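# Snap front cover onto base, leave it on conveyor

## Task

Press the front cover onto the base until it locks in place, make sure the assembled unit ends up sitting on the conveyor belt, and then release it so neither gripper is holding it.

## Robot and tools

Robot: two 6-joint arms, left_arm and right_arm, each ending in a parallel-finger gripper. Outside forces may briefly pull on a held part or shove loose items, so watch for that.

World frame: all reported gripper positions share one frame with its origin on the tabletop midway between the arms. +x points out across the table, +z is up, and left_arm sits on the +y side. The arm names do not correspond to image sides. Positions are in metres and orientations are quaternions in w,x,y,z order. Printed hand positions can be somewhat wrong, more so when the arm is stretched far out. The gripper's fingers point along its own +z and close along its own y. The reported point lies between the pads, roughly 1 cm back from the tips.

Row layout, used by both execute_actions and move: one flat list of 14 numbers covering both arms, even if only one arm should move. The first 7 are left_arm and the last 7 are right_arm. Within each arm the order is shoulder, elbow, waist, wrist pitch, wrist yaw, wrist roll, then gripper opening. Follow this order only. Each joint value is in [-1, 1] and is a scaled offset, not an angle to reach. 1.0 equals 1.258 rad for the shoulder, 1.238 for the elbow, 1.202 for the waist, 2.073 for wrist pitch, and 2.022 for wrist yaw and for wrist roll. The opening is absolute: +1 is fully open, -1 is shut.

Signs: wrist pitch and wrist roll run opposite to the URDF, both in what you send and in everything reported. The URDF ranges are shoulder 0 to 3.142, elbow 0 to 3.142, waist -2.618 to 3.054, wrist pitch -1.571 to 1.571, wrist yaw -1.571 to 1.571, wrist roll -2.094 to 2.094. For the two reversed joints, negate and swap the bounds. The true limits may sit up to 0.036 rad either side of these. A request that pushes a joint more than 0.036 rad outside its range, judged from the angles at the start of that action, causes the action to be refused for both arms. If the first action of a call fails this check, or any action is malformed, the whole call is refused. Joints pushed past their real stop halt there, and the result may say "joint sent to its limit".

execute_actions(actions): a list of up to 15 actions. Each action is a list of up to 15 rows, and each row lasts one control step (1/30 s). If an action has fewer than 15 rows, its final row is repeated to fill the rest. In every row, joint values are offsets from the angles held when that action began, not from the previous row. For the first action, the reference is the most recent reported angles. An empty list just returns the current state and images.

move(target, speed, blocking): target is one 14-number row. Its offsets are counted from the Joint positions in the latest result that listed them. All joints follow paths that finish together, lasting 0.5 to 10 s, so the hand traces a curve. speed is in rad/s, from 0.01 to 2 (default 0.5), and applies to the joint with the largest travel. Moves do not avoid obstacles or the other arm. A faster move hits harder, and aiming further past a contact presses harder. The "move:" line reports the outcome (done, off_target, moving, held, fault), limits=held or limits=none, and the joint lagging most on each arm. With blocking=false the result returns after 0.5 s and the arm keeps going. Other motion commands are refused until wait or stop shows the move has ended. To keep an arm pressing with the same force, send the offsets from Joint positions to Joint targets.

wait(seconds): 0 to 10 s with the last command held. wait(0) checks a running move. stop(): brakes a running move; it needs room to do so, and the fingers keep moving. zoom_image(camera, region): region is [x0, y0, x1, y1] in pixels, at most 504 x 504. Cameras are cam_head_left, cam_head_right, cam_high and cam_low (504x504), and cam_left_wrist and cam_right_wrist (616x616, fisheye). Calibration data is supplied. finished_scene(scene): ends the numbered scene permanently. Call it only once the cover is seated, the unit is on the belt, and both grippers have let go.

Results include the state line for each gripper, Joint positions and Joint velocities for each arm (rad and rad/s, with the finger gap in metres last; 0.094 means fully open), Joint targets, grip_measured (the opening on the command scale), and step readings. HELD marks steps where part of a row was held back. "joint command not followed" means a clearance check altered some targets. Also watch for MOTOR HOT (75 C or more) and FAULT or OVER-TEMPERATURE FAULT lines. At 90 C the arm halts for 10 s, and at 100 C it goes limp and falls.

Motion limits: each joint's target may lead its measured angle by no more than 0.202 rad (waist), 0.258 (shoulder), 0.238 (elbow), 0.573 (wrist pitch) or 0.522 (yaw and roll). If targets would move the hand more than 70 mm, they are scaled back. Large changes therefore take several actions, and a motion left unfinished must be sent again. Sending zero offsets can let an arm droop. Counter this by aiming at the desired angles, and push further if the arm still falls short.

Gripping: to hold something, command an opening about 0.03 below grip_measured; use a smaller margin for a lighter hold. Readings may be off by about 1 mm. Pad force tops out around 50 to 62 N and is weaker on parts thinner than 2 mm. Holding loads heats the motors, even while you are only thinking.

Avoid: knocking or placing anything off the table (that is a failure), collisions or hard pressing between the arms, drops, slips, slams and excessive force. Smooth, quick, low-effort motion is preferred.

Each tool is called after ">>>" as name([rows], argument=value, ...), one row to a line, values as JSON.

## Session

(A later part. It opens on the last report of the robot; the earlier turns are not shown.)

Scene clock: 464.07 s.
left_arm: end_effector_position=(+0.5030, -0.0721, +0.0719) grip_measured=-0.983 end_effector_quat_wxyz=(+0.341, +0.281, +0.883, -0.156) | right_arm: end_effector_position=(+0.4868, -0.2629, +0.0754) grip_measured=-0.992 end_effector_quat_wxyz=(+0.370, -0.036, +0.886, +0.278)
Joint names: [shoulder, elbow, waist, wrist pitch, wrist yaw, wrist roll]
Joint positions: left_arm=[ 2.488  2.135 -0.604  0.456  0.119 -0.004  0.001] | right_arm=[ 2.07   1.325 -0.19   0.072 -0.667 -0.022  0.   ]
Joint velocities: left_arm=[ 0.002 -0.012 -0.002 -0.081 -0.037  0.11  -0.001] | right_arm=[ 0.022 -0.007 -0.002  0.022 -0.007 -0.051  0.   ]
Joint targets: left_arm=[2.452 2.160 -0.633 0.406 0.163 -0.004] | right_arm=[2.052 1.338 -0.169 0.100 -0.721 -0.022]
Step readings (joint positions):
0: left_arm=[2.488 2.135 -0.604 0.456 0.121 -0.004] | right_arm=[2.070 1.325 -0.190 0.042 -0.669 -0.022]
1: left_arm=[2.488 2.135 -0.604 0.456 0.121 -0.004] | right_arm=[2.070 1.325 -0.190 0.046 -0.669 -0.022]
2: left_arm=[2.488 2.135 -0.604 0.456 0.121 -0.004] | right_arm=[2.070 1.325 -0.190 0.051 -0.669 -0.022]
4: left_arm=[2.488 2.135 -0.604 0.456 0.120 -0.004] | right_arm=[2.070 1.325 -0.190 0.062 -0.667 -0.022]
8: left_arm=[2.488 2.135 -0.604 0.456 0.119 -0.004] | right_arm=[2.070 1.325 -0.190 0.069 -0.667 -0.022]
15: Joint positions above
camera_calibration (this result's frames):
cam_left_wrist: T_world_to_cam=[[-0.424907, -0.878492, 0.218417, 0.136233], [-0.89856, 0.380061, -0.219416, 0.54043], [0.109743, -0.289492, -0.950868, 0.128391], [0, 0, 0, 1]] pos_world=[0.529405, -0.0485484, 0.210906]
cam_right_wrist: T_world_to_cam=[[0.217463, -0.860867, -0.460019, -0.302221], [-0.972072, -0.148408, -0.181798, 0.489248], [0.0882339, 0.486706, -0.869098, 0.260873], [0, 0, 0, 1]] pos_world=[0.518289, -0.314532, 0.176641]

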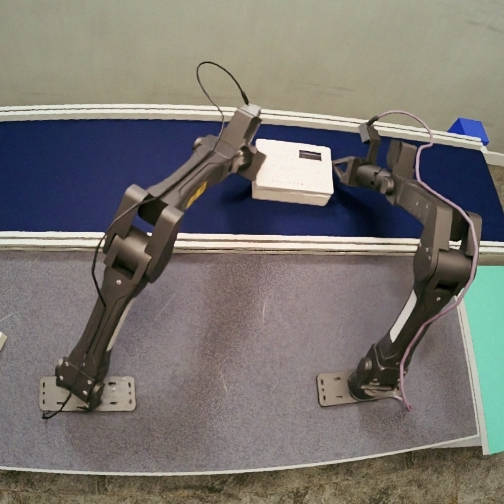

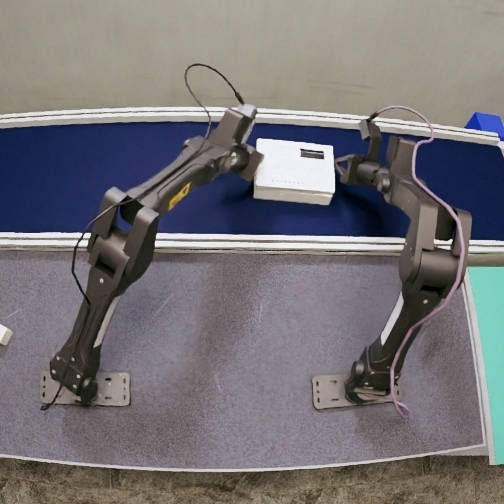

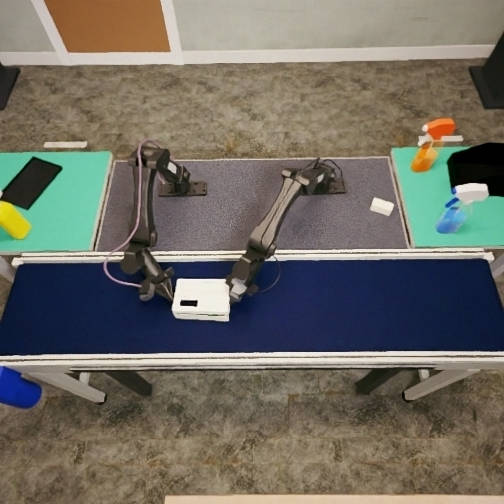

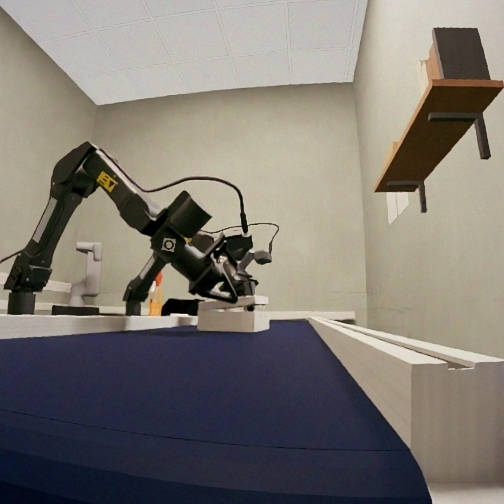

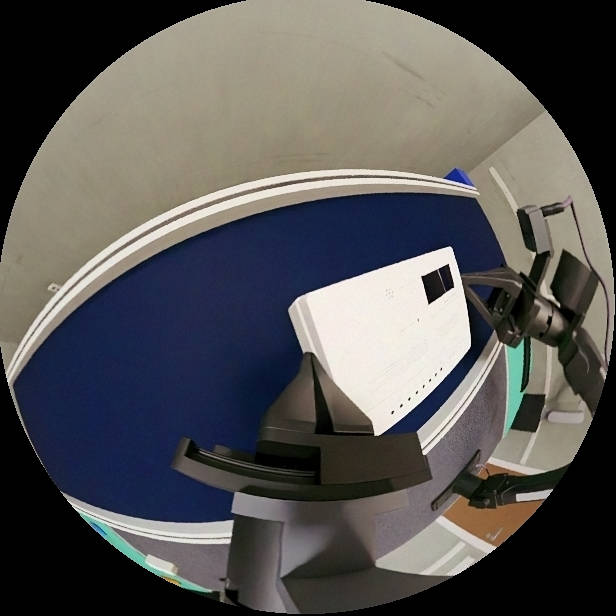

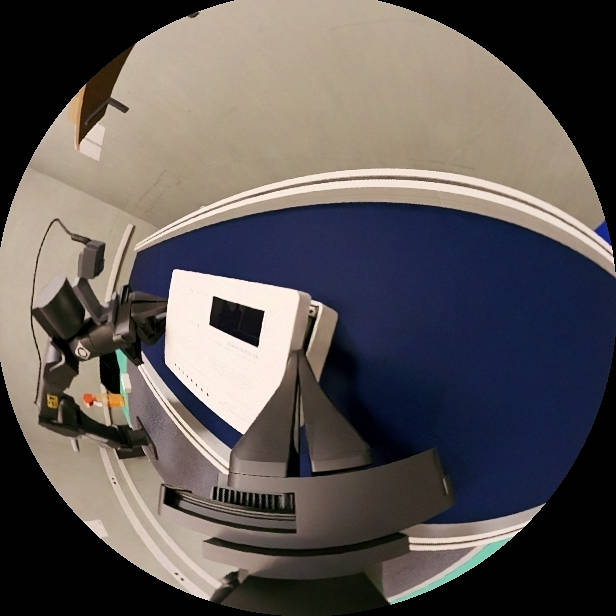

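Near tabs look engaged. Lower further while pulling, then release.

>>> execute_actions([
  [[-0.02,0.02,-0.026,-0.012,0.021,0,-1,-0.01,0.01,0.017,0.026,-0.026,0,-1]],
])

>>> move(target=[-0.02,0.02,0.04,0,0,0,-1,-0.01,0.01,-0.04,0,0,0,-1], speed=0.05)

>>> move(target=[-0.3,-0.2,0.5,0,0,0,-1,-0.2,0.01,0,0,0,0,-1])

>>> zoom_image(camera="cam_low", region=[160,260,290,350])

>>> zoom_image(camera="cam_head_left", region=[220,100,370,220])

Scene clock: 471.33 s.
left_arm: end_effector_position=(+0.5017, -0.0712, +0.0704) grip_measured=-0.983 end_effector_quat_wxyz=(+0.338, +0.281, +0.885, -0.154) | right_arm: end_effector_position=(+0.4824, -0.2622, +0.0713) grip_measured=-0.992 end_effector_quat_wxyz=(+0.357, -0.032, +0.890, +0.281)
Joint names: [shoulder, elbow, waist, wrist pitch, wrist yaw, wrist roll]
Joint positions: left_arm=[ 2.488  2.135 -0.604  0.465  0.118 -0.004  0.001] | right_arm=[ 2.07   1.325 -0.19   0.1   -0.667 -0.022  0.   ]
Joint velocities: left_arm=[ 0.002  0.002 -0.017 -0.022  0.037  0.007 -0.   ] | right_arm=[-0.012 -0.002  0.007  0.037 -0.066 -0.022  0.001]
Joint targets: left_arm=[2.463 2.160 -0.635 0.431 0.161 -0.004] | right_arm=[2.057 1.338 -0.169 0.126 -0.720 -0.022]
Step readings (joint positions):
0: left_arm=[2.488 2.135 -0.604 0.456 0.119 -0.004] | right_arm=[2.070 1.325 -0.190 0.072 -0.667 -0.022]
1: left_arm=[2.488 2.135 -0.604 0.457 0.119 -0.004] | right_arm=[2.070 1.325 -0.190 0.075 -0.667 -0.022]
2: left_arm=[2.488 2.135 -0.604 0.459 0.118 -0.004] | right_arm=[2.070 1.325 -0.190 0.079 -0.667 -0.022]
4: left_arm=[2.488 2.135 -0.604 0.462 0.118 -0.004] | right_arm=[2.070 1.325 -0.190 0.087 -0.667 -0.022]
8: left_arm=[2.488 2.135 -0.604 0.464 0.118 -0.004] | right_arm=[2.070 1.325 -0.190 0.096 -0.667 -0.022]
15: Joint positions above
camera_calibration (this result's frames):
cam_left_wrist: T_world_to_cam=[[-0.423095, -0.879676, 0.217166, 0.135894], [-0.900223, 0.380886, -0.211007, 0.5389], [0.102902, -0.284774, -0.953056, 0.131293], [0, 0, 0, 1]] pos_world=[0.529117, -0.048328, 0.209329]
cam_right_wrist: T_world_to_cam=[[0.204346, -0.858629, -0.470105, -0.294856], [-0.976822, -0.147597, -0.155026, 0.484955], [0.0637239, 0.490888, -0.868889, 0.270276], [0, 0, 0, 1]] pos_world=[0.516744, -0.314269, 0.171407]

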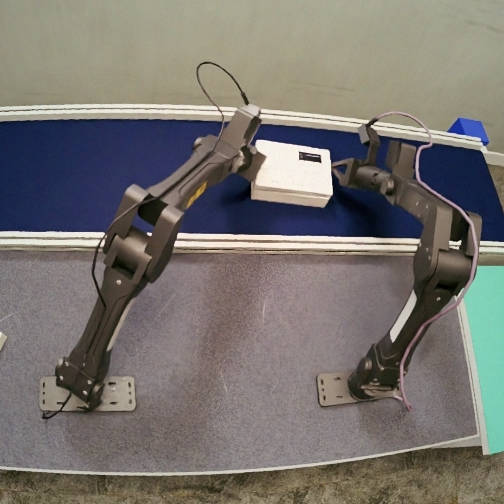

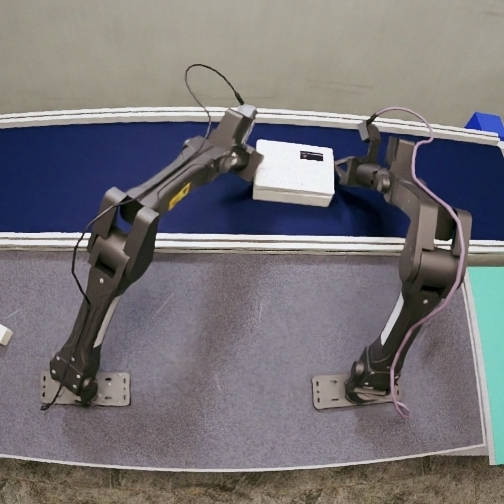

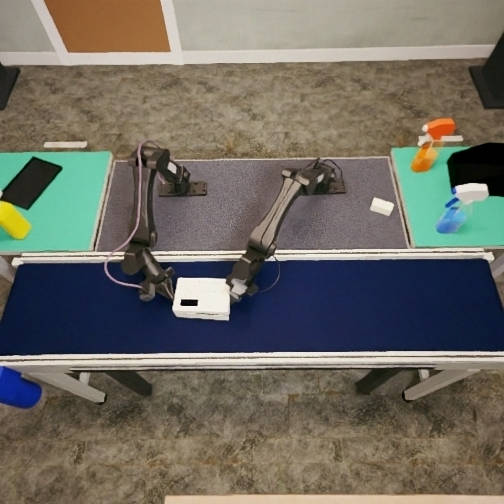

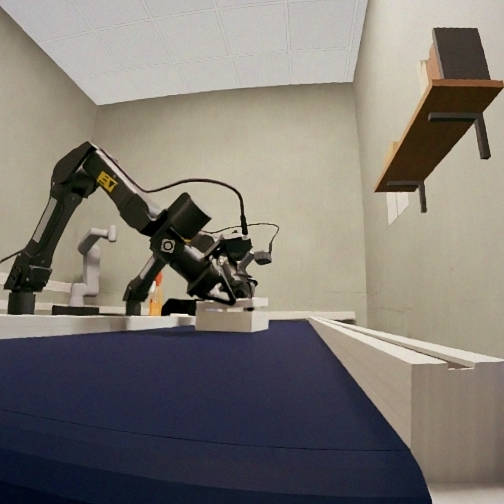

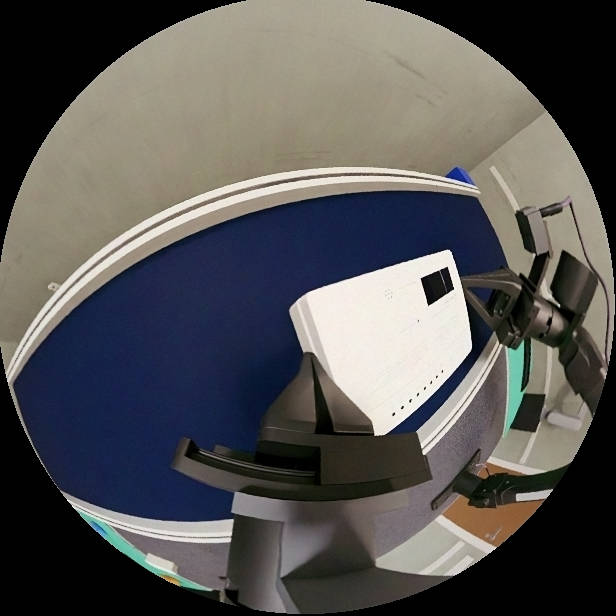

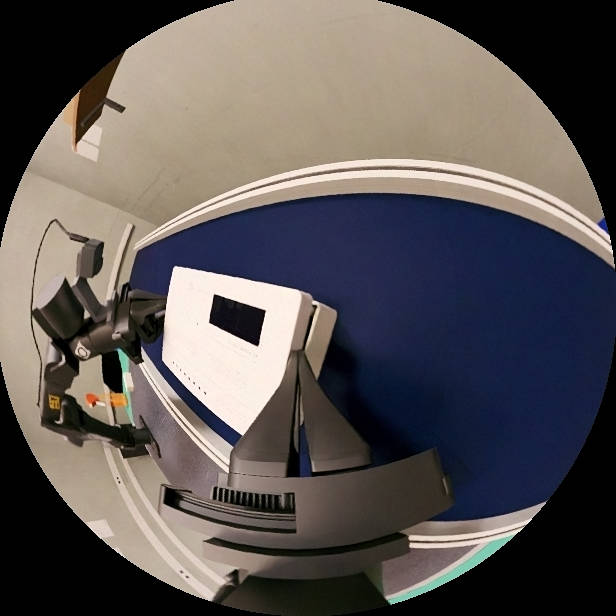

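Scene clock: 472.63 s.
left_arm: end_effector_position=(+0.5162, -0.0481, +0.0682) grip_measured=-0.983 end_effector_quat_wxyz=(+0.339, +0.262, +0.892, -0.146) | right_arm: end_effector_position=(+0.4832, -0.2838, +0.0710) grip_measured=-0.992 end_effector_quat_wxyz=(+0.363, -0.013, +0.891, +0.271)
Joint names: [shoulder, elbow, waist, wrist pitch, wrist yaw, wrist roll]
Joint positions: left_arm=[ 2.491  2.135 -0.563  0.466  0.116 -0.004  0.001] | right_arm=[ 2.07   1.325 -0.23   0.1   -0.663 -0.022  0.   ]
Joint velocities: left_arm=[ 0.007  0.012  0.002 -0.037  0.037  0.066  0.002] | right_arm=[ 0.012  0.002 -0.007  0.051  0.037  0.022 -0.002]
Joint targets: left_arm=[2.463 2.160 -0.556 0.465 0.118 -0.004] | right_arm=[2.057 1.338 -0.238 0.100 -0.667 -0.022]
move: off_target (left_arm); limits=none; left_arm: farthest joint: the shoulder, 0.028 radians from its target (0.025 radians at the start); right_arm: farthest joint: the shoulder, 0.012 radians from its target (0.012 radians at the start)
camera_calibration (this result's frames):
cam_left_wrist: T_world_to_cam=[[-0.384287, -0.89776, 0.215291, 0.142111], [-0.916408, 0.342673, -0.206814, 0.548895], [0.111895, -0.27677, -0.954399, 0.130129], [0, 0, 0, 1]] pos_world=[0.543062, -0.0244939, 0.207119]
cam_right_wrist: T_world_to_cam=[[0.166921, -0.868132, -0.467422, -0.298523], [-0.982331, -0.105738, -0.154416, 0.497001], [0.0846291, 0.484939, -0.870444, 0.268904], [0, 0, 0, 1]] pos_world=[0.515292, -0.337007, 0.171274]

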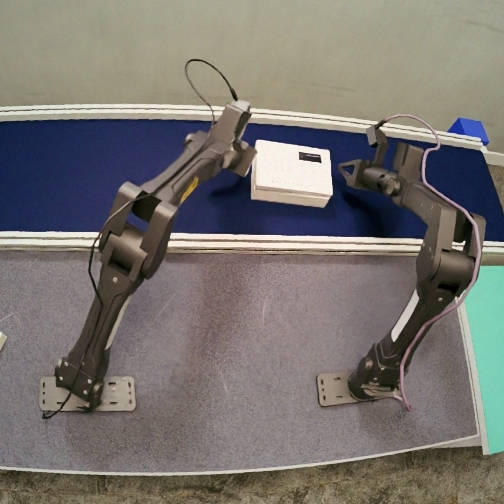

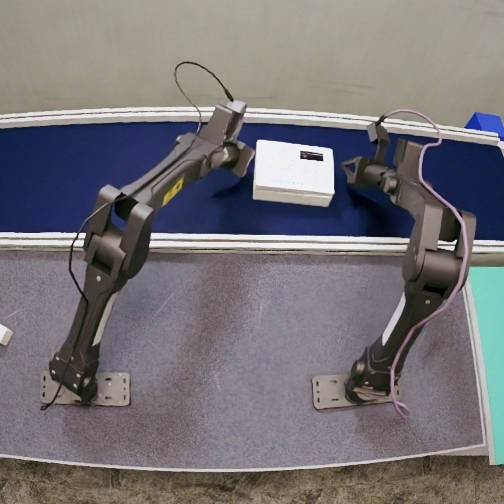

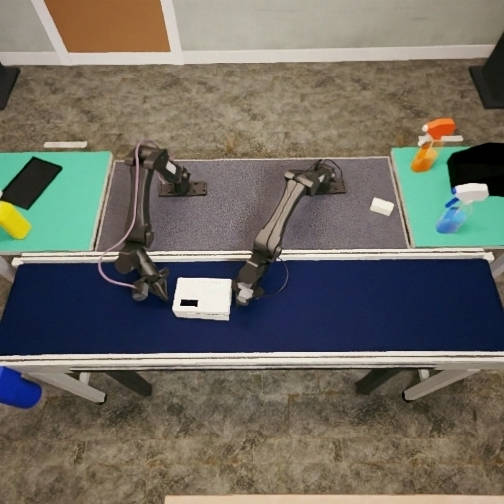

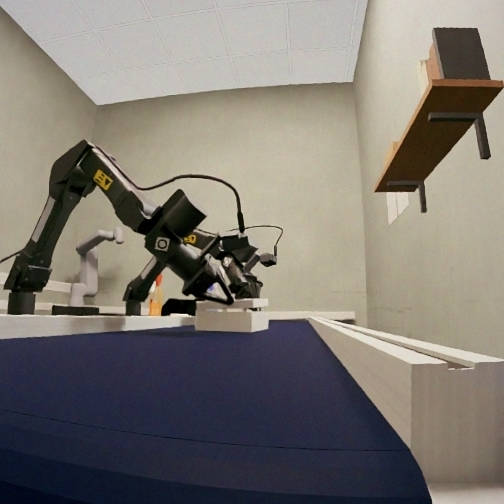

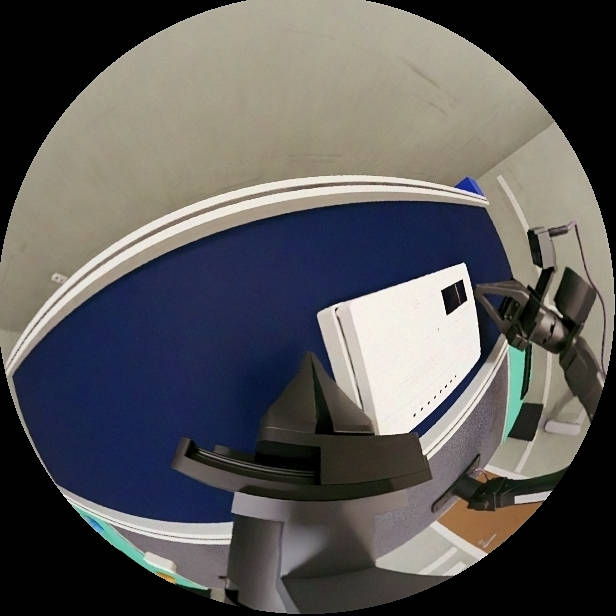

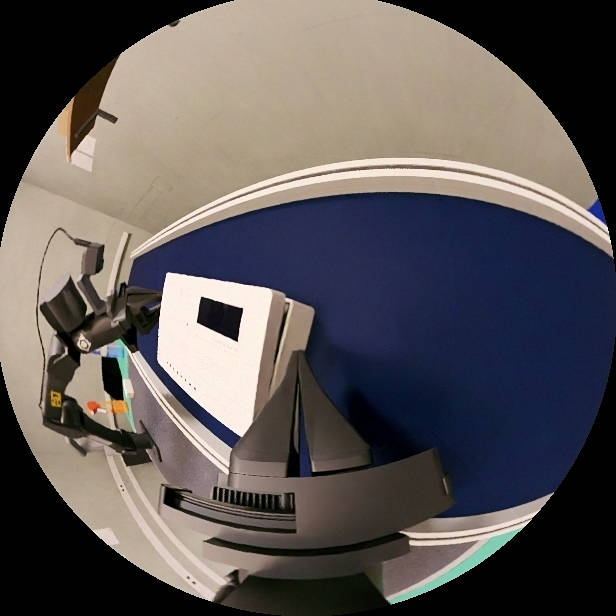

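Scene clock: 474.50 s.
left_arm: end_effector_position=(+0.5634, +0.3243, +0.1780) grip_measured=-0.984 end_effector_quat_wxyz=(+0.415, -0.013, +0.909, -0.034) | right_arm: end_effector_position=(+0.4812, -0.2834, +0.1860) grip_measured=-0.992 end_effector_quat_wxyz=(+0.463, -0.053, +0.850, +0.246)
Joint names: [shoulder, elbow, waist, wrist pitch, wrist yaw, wrist roll]
Joint positions: left_arm=[ 2.136  1.892  0.045  0.472  0.116 -0.004  0.001] | right_arm=[ 1.835  1.325 -0.23   0.098 -0.663 -0.022  0.   ]
Joint velocities: left_arm=[-0.012  0.002 -0.002  0.037 -0.007 -0.037  0.001] | right_arm=[-0.002 -0.012 -0.012  0.007 -0.022  0.022 -0.001]
Joint targets: left_arm=[2.114 1.888 0.038 0.467 0.116 -0.004] | right_arm=[1.818 1.338 -0.230 0.100 -0.663 -0.022]
move: off_target (left_arm); limits=none; left_arm: farthest joint: the shoulder, 0.022 radians from its target (0.378 radians at the start); right_arm: farthest joint: the shoulder, 0.016 radians from its target (0.251 radians at the start)
camera_calibration (this result's frames):
cam_left_wrist: T_world_to_cam=[[0.174209, -0.958429, 0.225978, 0.174035], [-0.920955, -0.239813, -0.307133, 0.69652], [0.348558, -0.15461, -0.924448, 0.154428], [0, 0, 0, 1]] pos_world=[0.557319, 0.357711, 0.317357]
cam_right_wrist: T_world_to_cam=[[0.264396, -0.889076, -0.373682, -0.314408], [-0.921427, -0.118485, -0.370045, 0.519998], [0.284723, 0.44216, -0.850546, 0.25684], [0, 0, 0, 1]] pos_world=[0.48914, -0.331485, 0.293388]

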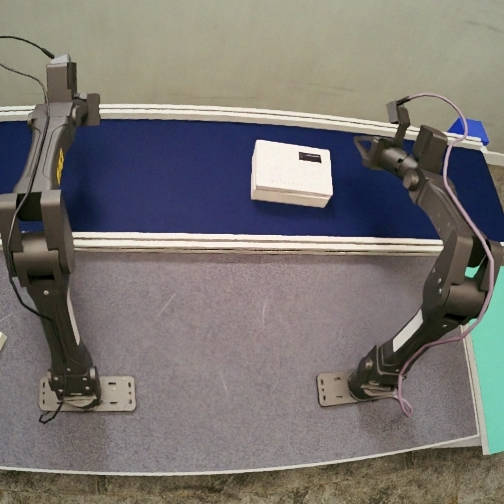

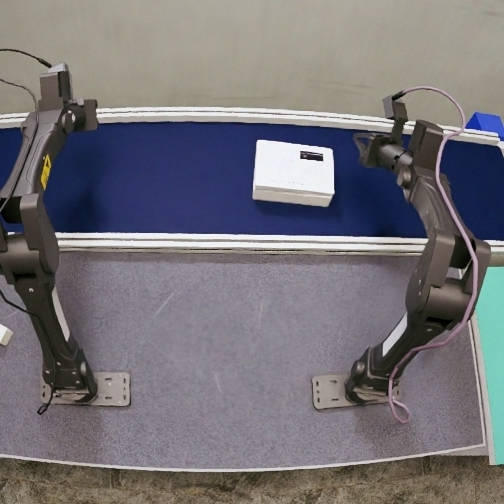

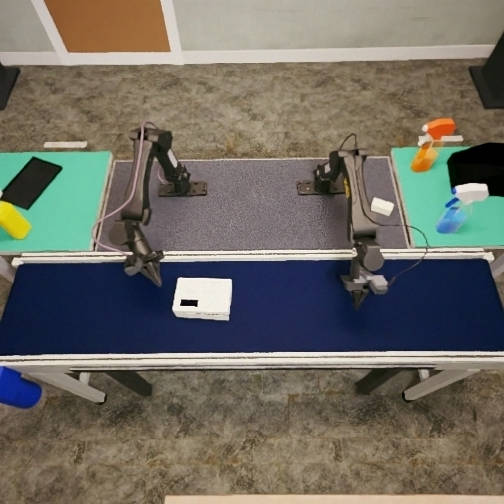

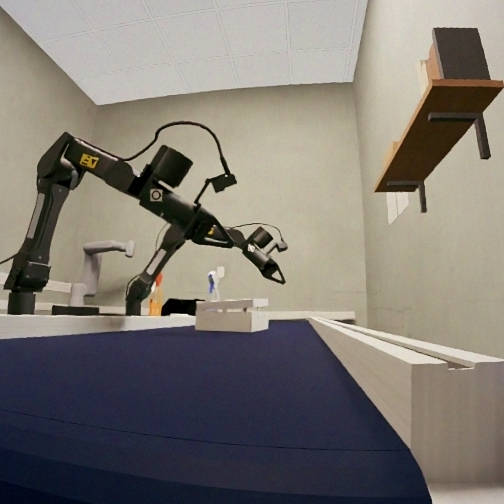

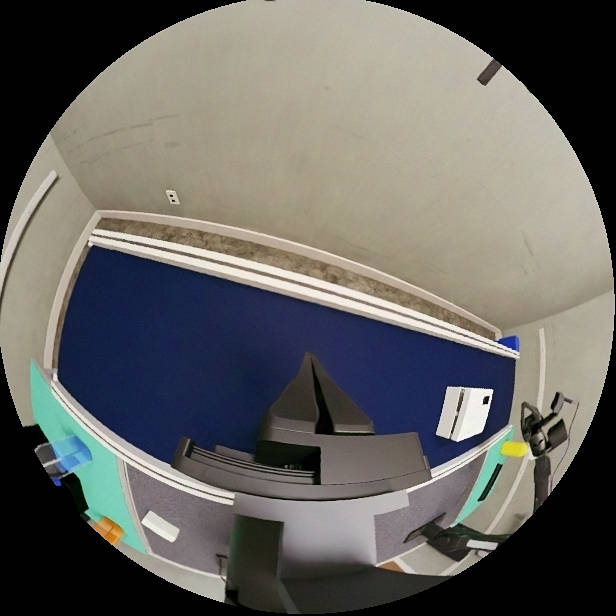

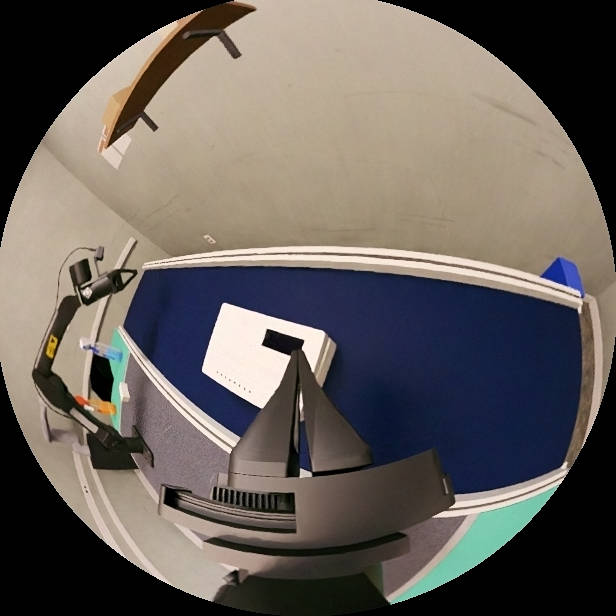

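Region (160, 260, 290, 350) of cam_low's 504x504 image, scaled by 3.877, with more detail than that image has; it fills the top 349 rows of this view, and the rest is white.

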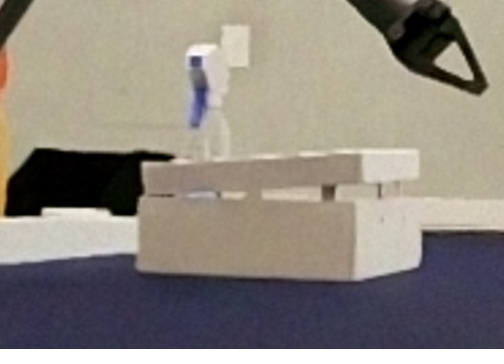

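Region (220, 100, 370, 220) of cam_head_left's 504x504 image, scaled by 3.360, with more detail than that image has; it fills the top 403 rows of this view, and the rest is white.

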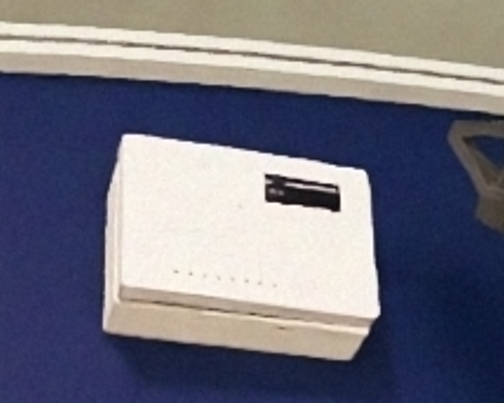

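Close; try pressing.

>>> move(target=[-0.01,0.01,0,0,0,0,-1,0.44,0.92,0.383,0.605,0.328,-0.13,0.2])

>>> move(target=[-0.01,0.01,0,0,0,0,-1,0.18,0.015,0,0,0,0,0.2], speed=0.1)

>>> zoom_image(camera="cam_low", region=[160,260,290,350])

Scene clock: 481.30 s.
left_arm: end_effector_position=(+0.5634, +0.3243, +0.1780) grip_measured=-0.984 end_effector_quat_wxyz=(+0.415, -0.013, +0.909, -0.034) | right_arm: end_effector_position=(+0.4699, -0.1551, +0.1405) grip_measured=+0.197 end_effector_quat_wxyz=(+0.140, +0.012, +0.989, +0.043)
Joint names: [shoulder, elbow, waist, wrist pitch, wrist yaw, wrist roll]
Joint positions: left_arm=[ 2.136  1.892  0.045  0.472  0.116 -0.004  0.001] | right_arm=[ 2.374  2.442  0.228  1.344 -0.011 -0.275  0.056]
Joint velocities: left_arm=[-0.012 -0.002  0.007 -0.007  0.037  0.007 -0.001] | right_arm=[ 0.007 -0.007  0.017 -0.037  0.007  0.022  0.   ]
Joint targets: left_arm=[2.123 1.904 0.045 0.472 0.116 -0.004] | right_arm=[2.388 2.464 0.230 1.352 0.001 -0.285]
move: off_target (right_arm); limits=none; left_arm: farthest joint: the shoulder, 0.013 radians from its target (0.013 radians at the start); right_arm: farthest joint: the elbow, 0.022 radians from its target (1.139 radians at the start)
camera_calibration (this result's frames):
cam_left_wrist: T_world_to_cam=[[0.174209, -0.958429, 0.225978, 0.174035], [-0.920955, -0.239813, -0.307133, 0.69652], [0.348558, -0.15461, -0.924448, 0.154428], [0, 0, 0, 1]] pos_world=[0.557319, 0.357711, 0.317357]
cam_right_wrist: T_world_to_cam=[[-0.0552584, -0.997003, -0.0541423, -0.125758], [-0.937521, 0.0331533, 0.346346, 0.438352], [-0.343513, 0.0698981, -0.936543, 0.414153], [0, 0, 0, 1]] pos_world=[0.546282, -0.168863, 0.229242]

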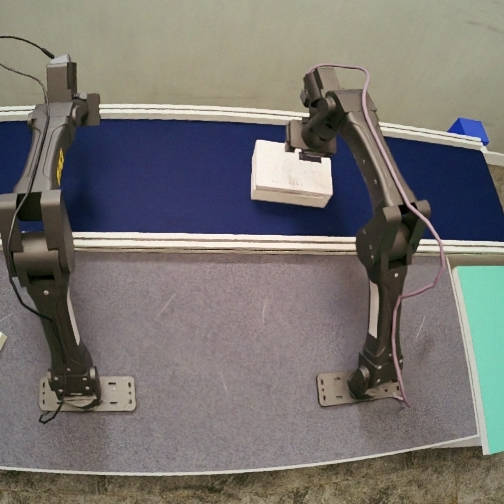

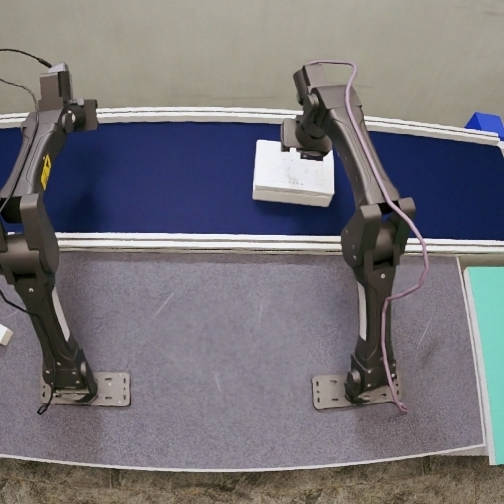

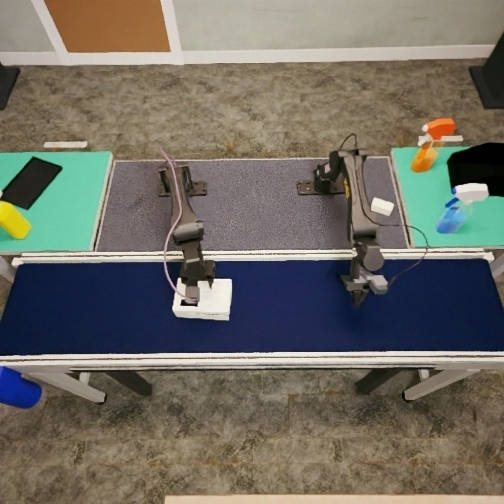

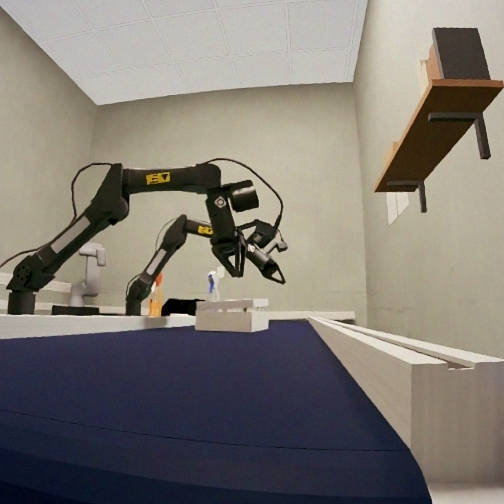

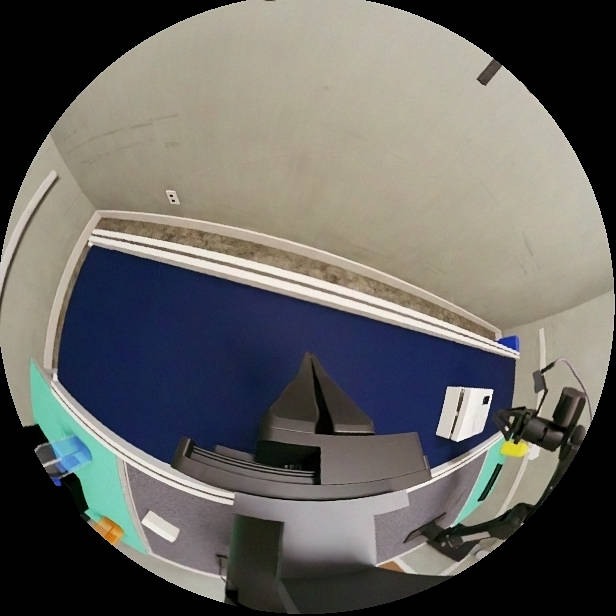

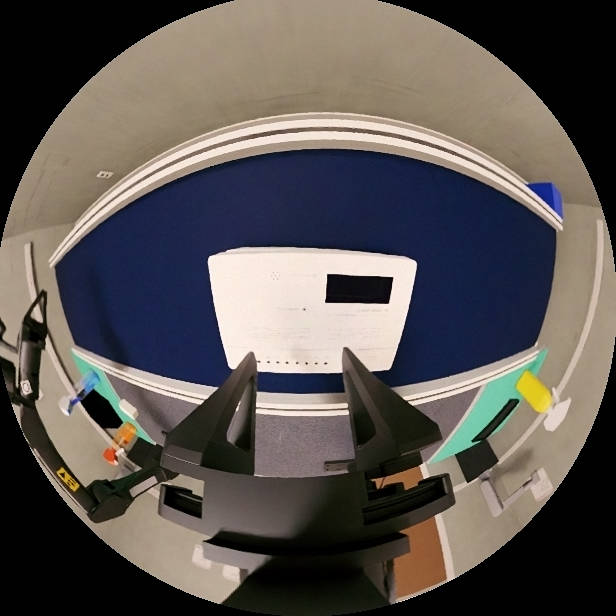

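Scene clock: 483.83 s.
left_arm: end_effector_position=(+0.5634, +0.3243, +0.1780) grip_measured=-0.984 end_effector_quat_wxyz=(+0.415, -0.013, +0.909, -0.034) | right_arm: end_effector_position=(+0.4694, -0.1553, +0.0841) grip_measured=+0.197 end_effector_quat_wxyz=(+0.083, +0.013, +0.996, +0.028)
Joint names: [shoulder, elbow, waist, wrist pitch, wrist yaw, wrist roll]
Joint positions: left_arm=[ 2.136  1.892  0.045  0.472  0.116 -0.004  0.001] | right_arm=[ 2.504  2.477  0.228  1.368 -0.011 -0.275  0.056]
Joint velocities: left_arm=[-0.007 -0.007  0.002  0.022 -0.095  0.007  0.   ] | right_arm=[-0.012 -0.007  0.017  0.022 -0.081 -0.037 -0.001]
Joint targets: left_arm=[2.123 1.904 0.045 0.472 0.116 -0.004] | right_arm=[2.601 2.461 0.228 1.344 -0.012 -0.275]
move: off_target (right_arm); limits=none; left_arm: farthest joint: the shoulder, 0.013 radians from its target (0.013 radians at the start); right_arm: farthest joint: the shoulder, 0.096 radians from its target (0.226 radians at the start)
camera_calibration (this result's frames):
cam_left_wrist: T_world_to_cam=[[0.174209, -0.958429, 0.225978, 0.174035], [-0.920955, -0.239813, -0.307133, 0.69652], [0.348558, -0.15461, -0.924448, 0.154428], [0, 0, 0, 1]] pos_world=[0.557319, 0.357711, 0.317357]
cam_right_wrist: T_world_to_cam=[[-0.0595108, -0.998069, -0.0177847, -0.130255], [-0.891358, 0.0451108, 0.451049, 0.428795], [-0.449376, 0.0426948, -0.892322, 0.402998], [0, 0, 0, 1]] pos_world=[0.555556, -0.166552, 0.16388]

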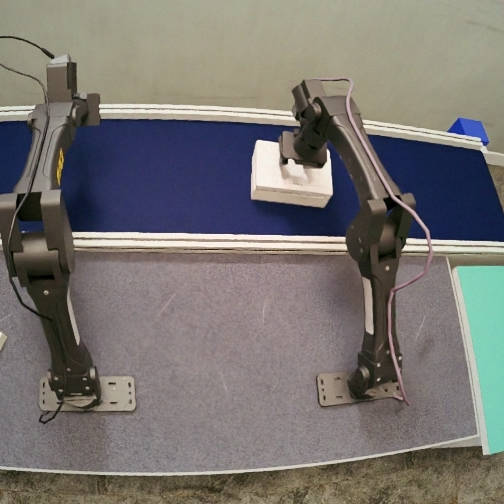

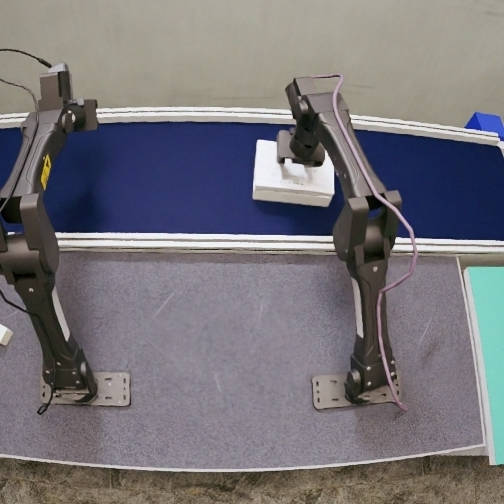

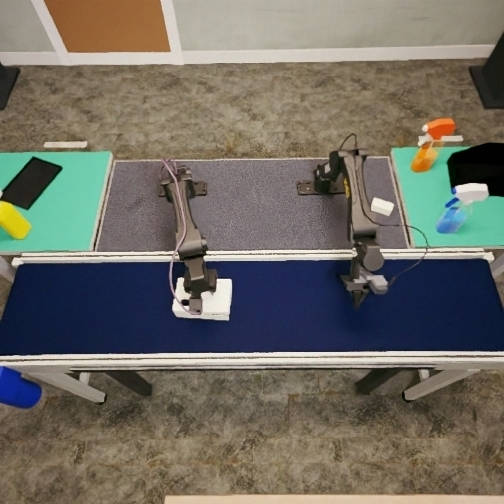

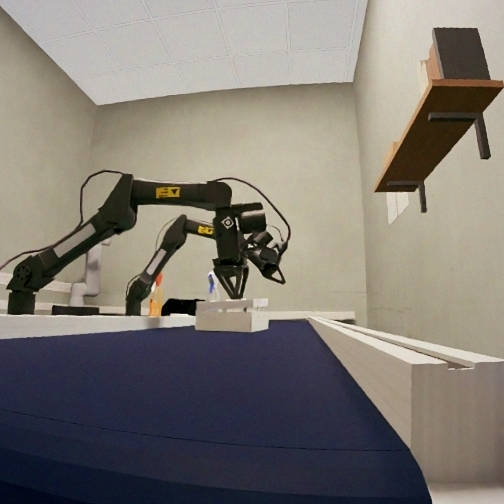

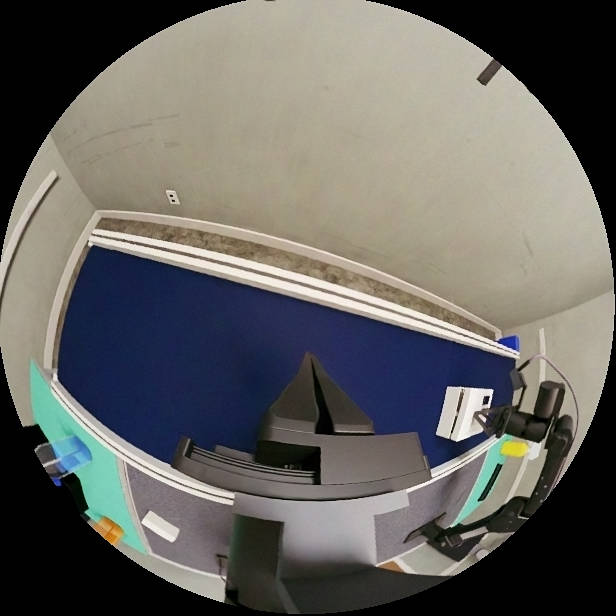

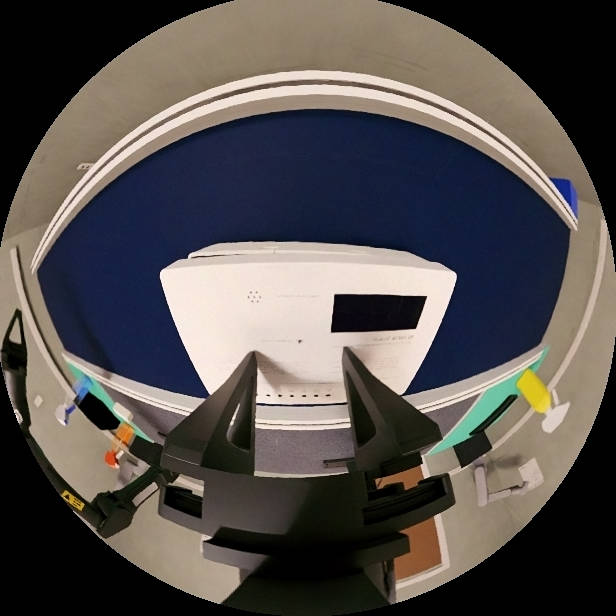

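Region (160, 260, 290, 350) of cam_low's 504x504 image, scaled by 3.877, with more detail than that image has; it fills the top 349 rows of this view, and the rest is white.

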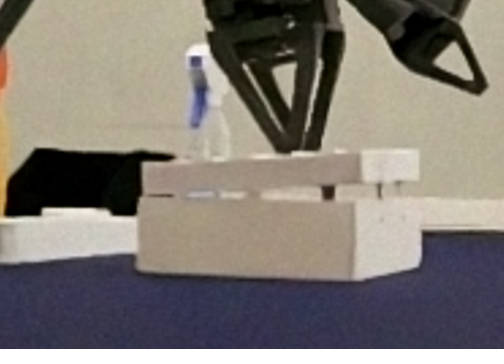

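>>> execute_actions([
  [[-0.01,0.01,0,0,0,0,-1,0.09,-0.02,0,0.03,0,-0.08,0.2]],
  [[-0.01,0.01,0,0,0,0,-1,0.09,-0.02,0,0.05,0,-0.12,0.2]],
])

>>> zoom_image(camera="cam_low", region=[160,260,290,350])

Scene clock: 489.83 s.
left_arm: end_effector_position=(+0.5634, +0.3243, +0.1780) grip_measured=-0.984 end_effector_quat_wxyz=(+0.415, -0.013, +0.909, -0.034) | right_arm: end_effector_position=(+0.4769, -0.1595, +0.0846) grip_measured=+0.197 end_effector_quat_wxyz=(+0.093, +0.186, +0.978, +0.031)
Joint names: [shoulder, elbow, waist, wrist pitch, wrist yaw, wrist roll]
Joint positions: left_arm=[ 2.136  1.892  0.045  0.472  0.116 -0.004  0.001] | right_arm=[ 2.514  2.492  0.228  1.353  0.022 -0.623  0.056]
Joint velocities: left_arm=[ 0.012 -0.012 -0.007  0.066 -0.022  0.095 -0.   ] | right_arm=[-0.012 -0.002  0.007  0.007  0.037 -0.125  0.   ]
Joint targets: left_arm=[2.123 1.904 0.045 0.472 0.116 -0.004] | right_arm=[2.622 2.458 0.228 1.465 0.000 -0.655]
Step readings (joint positions; steps 1 to 15: 1st action; 16 to 30: 2nd action):
0: left_arm=[2.136 1.892 0.045 0.472 0.116 -0.004] | right_arm=[2.504 2.477 0.228 1.368 -0.011 -0.275]
1: left_arm=[2.136 1.892 0.045 0.472 0.116 -0.004] | right_arm=[2.506 2.477 0.228 1.369 -0.009 -0.297]
2: left_arm=[2.136 1.892 0.045 0.472 0.116 -0.004] | right_arm=[2.508 2.480 0.228 1.368 -0.008 -0.322]
4: left_arm=[2.136 1.892 0.045 0.472 0.116 -0.004] | right_arm=[2.509 2.482 0.228 1.366 -0.005 -0.356]
8: left_arm=[2.136 1.892 0.045 0.472 0.116 -0.004] | right_arm=[2.509 2.483 0.228 1.363 -0.001 -0.393]
15: left_arm=[2.136 1.892 0.045 0.472 0.116 -0.004] | right_arm=[2.509 2.483 0.228 1.362 0.000 -0.412]
16: left_arm=[2.136 1.892 0.045 0.472 0.116 -0.004] | right_arm=[2.509 2.484 0.228 1.361 0.004 -0.446]
17: left_arm=[2.136 1.892 0.045 0.472 0.116 -0.004] | right_arm=[2.511 2.487 0.228 1.360 0.006 -0.484]
19: left_arm=[2.136 1.892 0.045 0.472 0.116 -0.004] | right_arm=[2.513 2.491 0.228 1.358 0.012 -0.537]
23: left_arm=[2.136 1.892 0.045 0.472 0.116 -0.004] | right_arm=[2.514 2.492 0.228 1.355 0.019 -0.593]
30: Joint positions above
camera_calibration (this result's frames):
cam_left_wrist: T_world_to_cam=[[0.174209, -0.958429, 0.225978, 0.174035], [-0.920955, -0.239813, -0.307133, 0.69652], [0.348558, -0.15461, -0.924448, 0.154428], [0, 0, 0, 1]] pos_world=[0.557319, 0.357711, 0.317357]
cam_right_wrist: T_world_to_cam=[[-0.395277, -0.916845, -0.0561396, 0.0423085], [-0.831535, 0.331192, 0.445939, 0.452969], [-0.390264, 0.222951, -0.893301, 0.407576], [0, 0, 0, 1]] pos_world=[0.552445, -0.202099, 0.164467]

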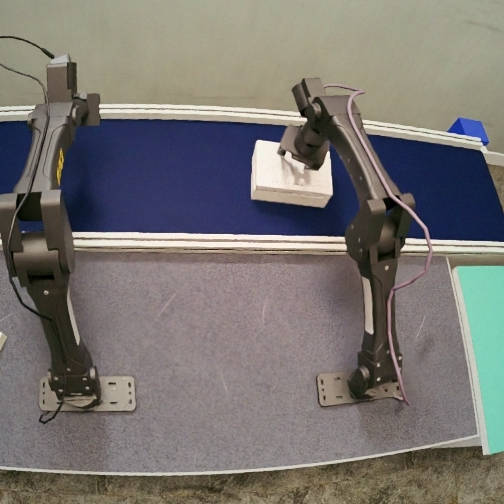

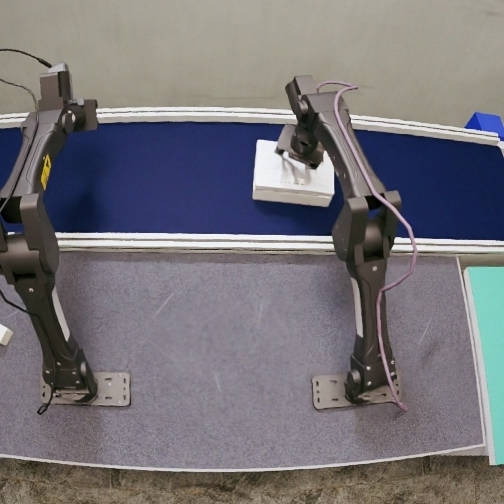

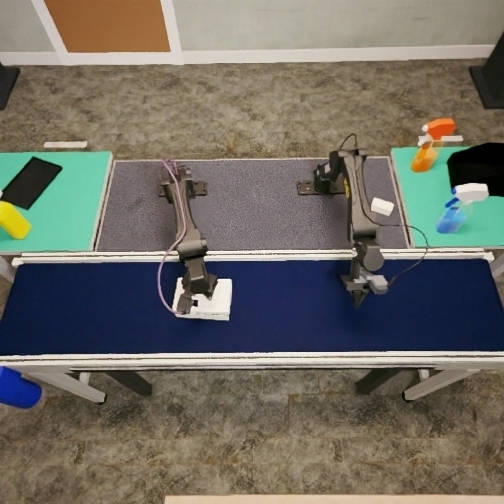

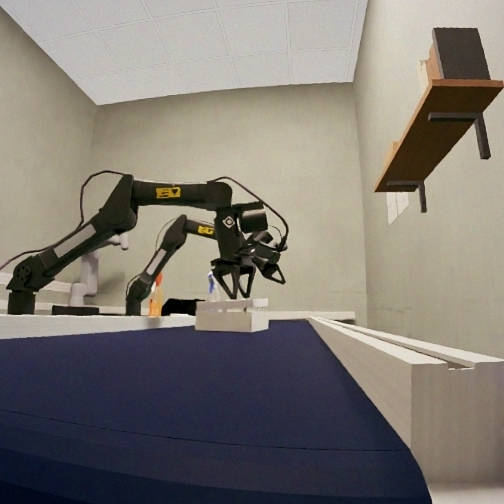

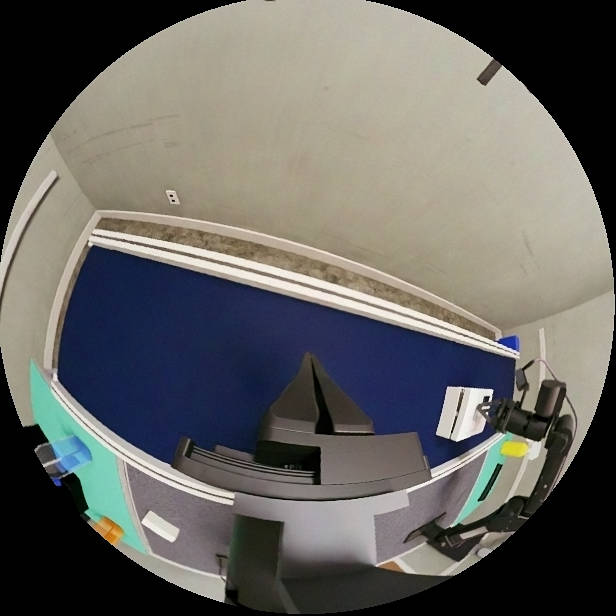

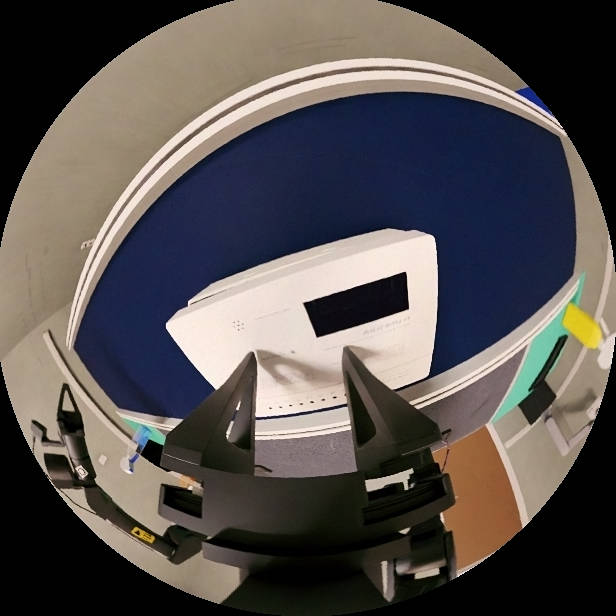

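Region (160, 260, 290, 350) of cam_low's 504x504 image, scaled by 3.877, with more detail than that image has; it fills the top 349 rows of this view, and the rest is white.

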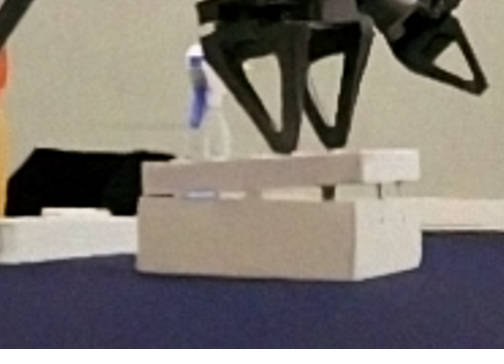

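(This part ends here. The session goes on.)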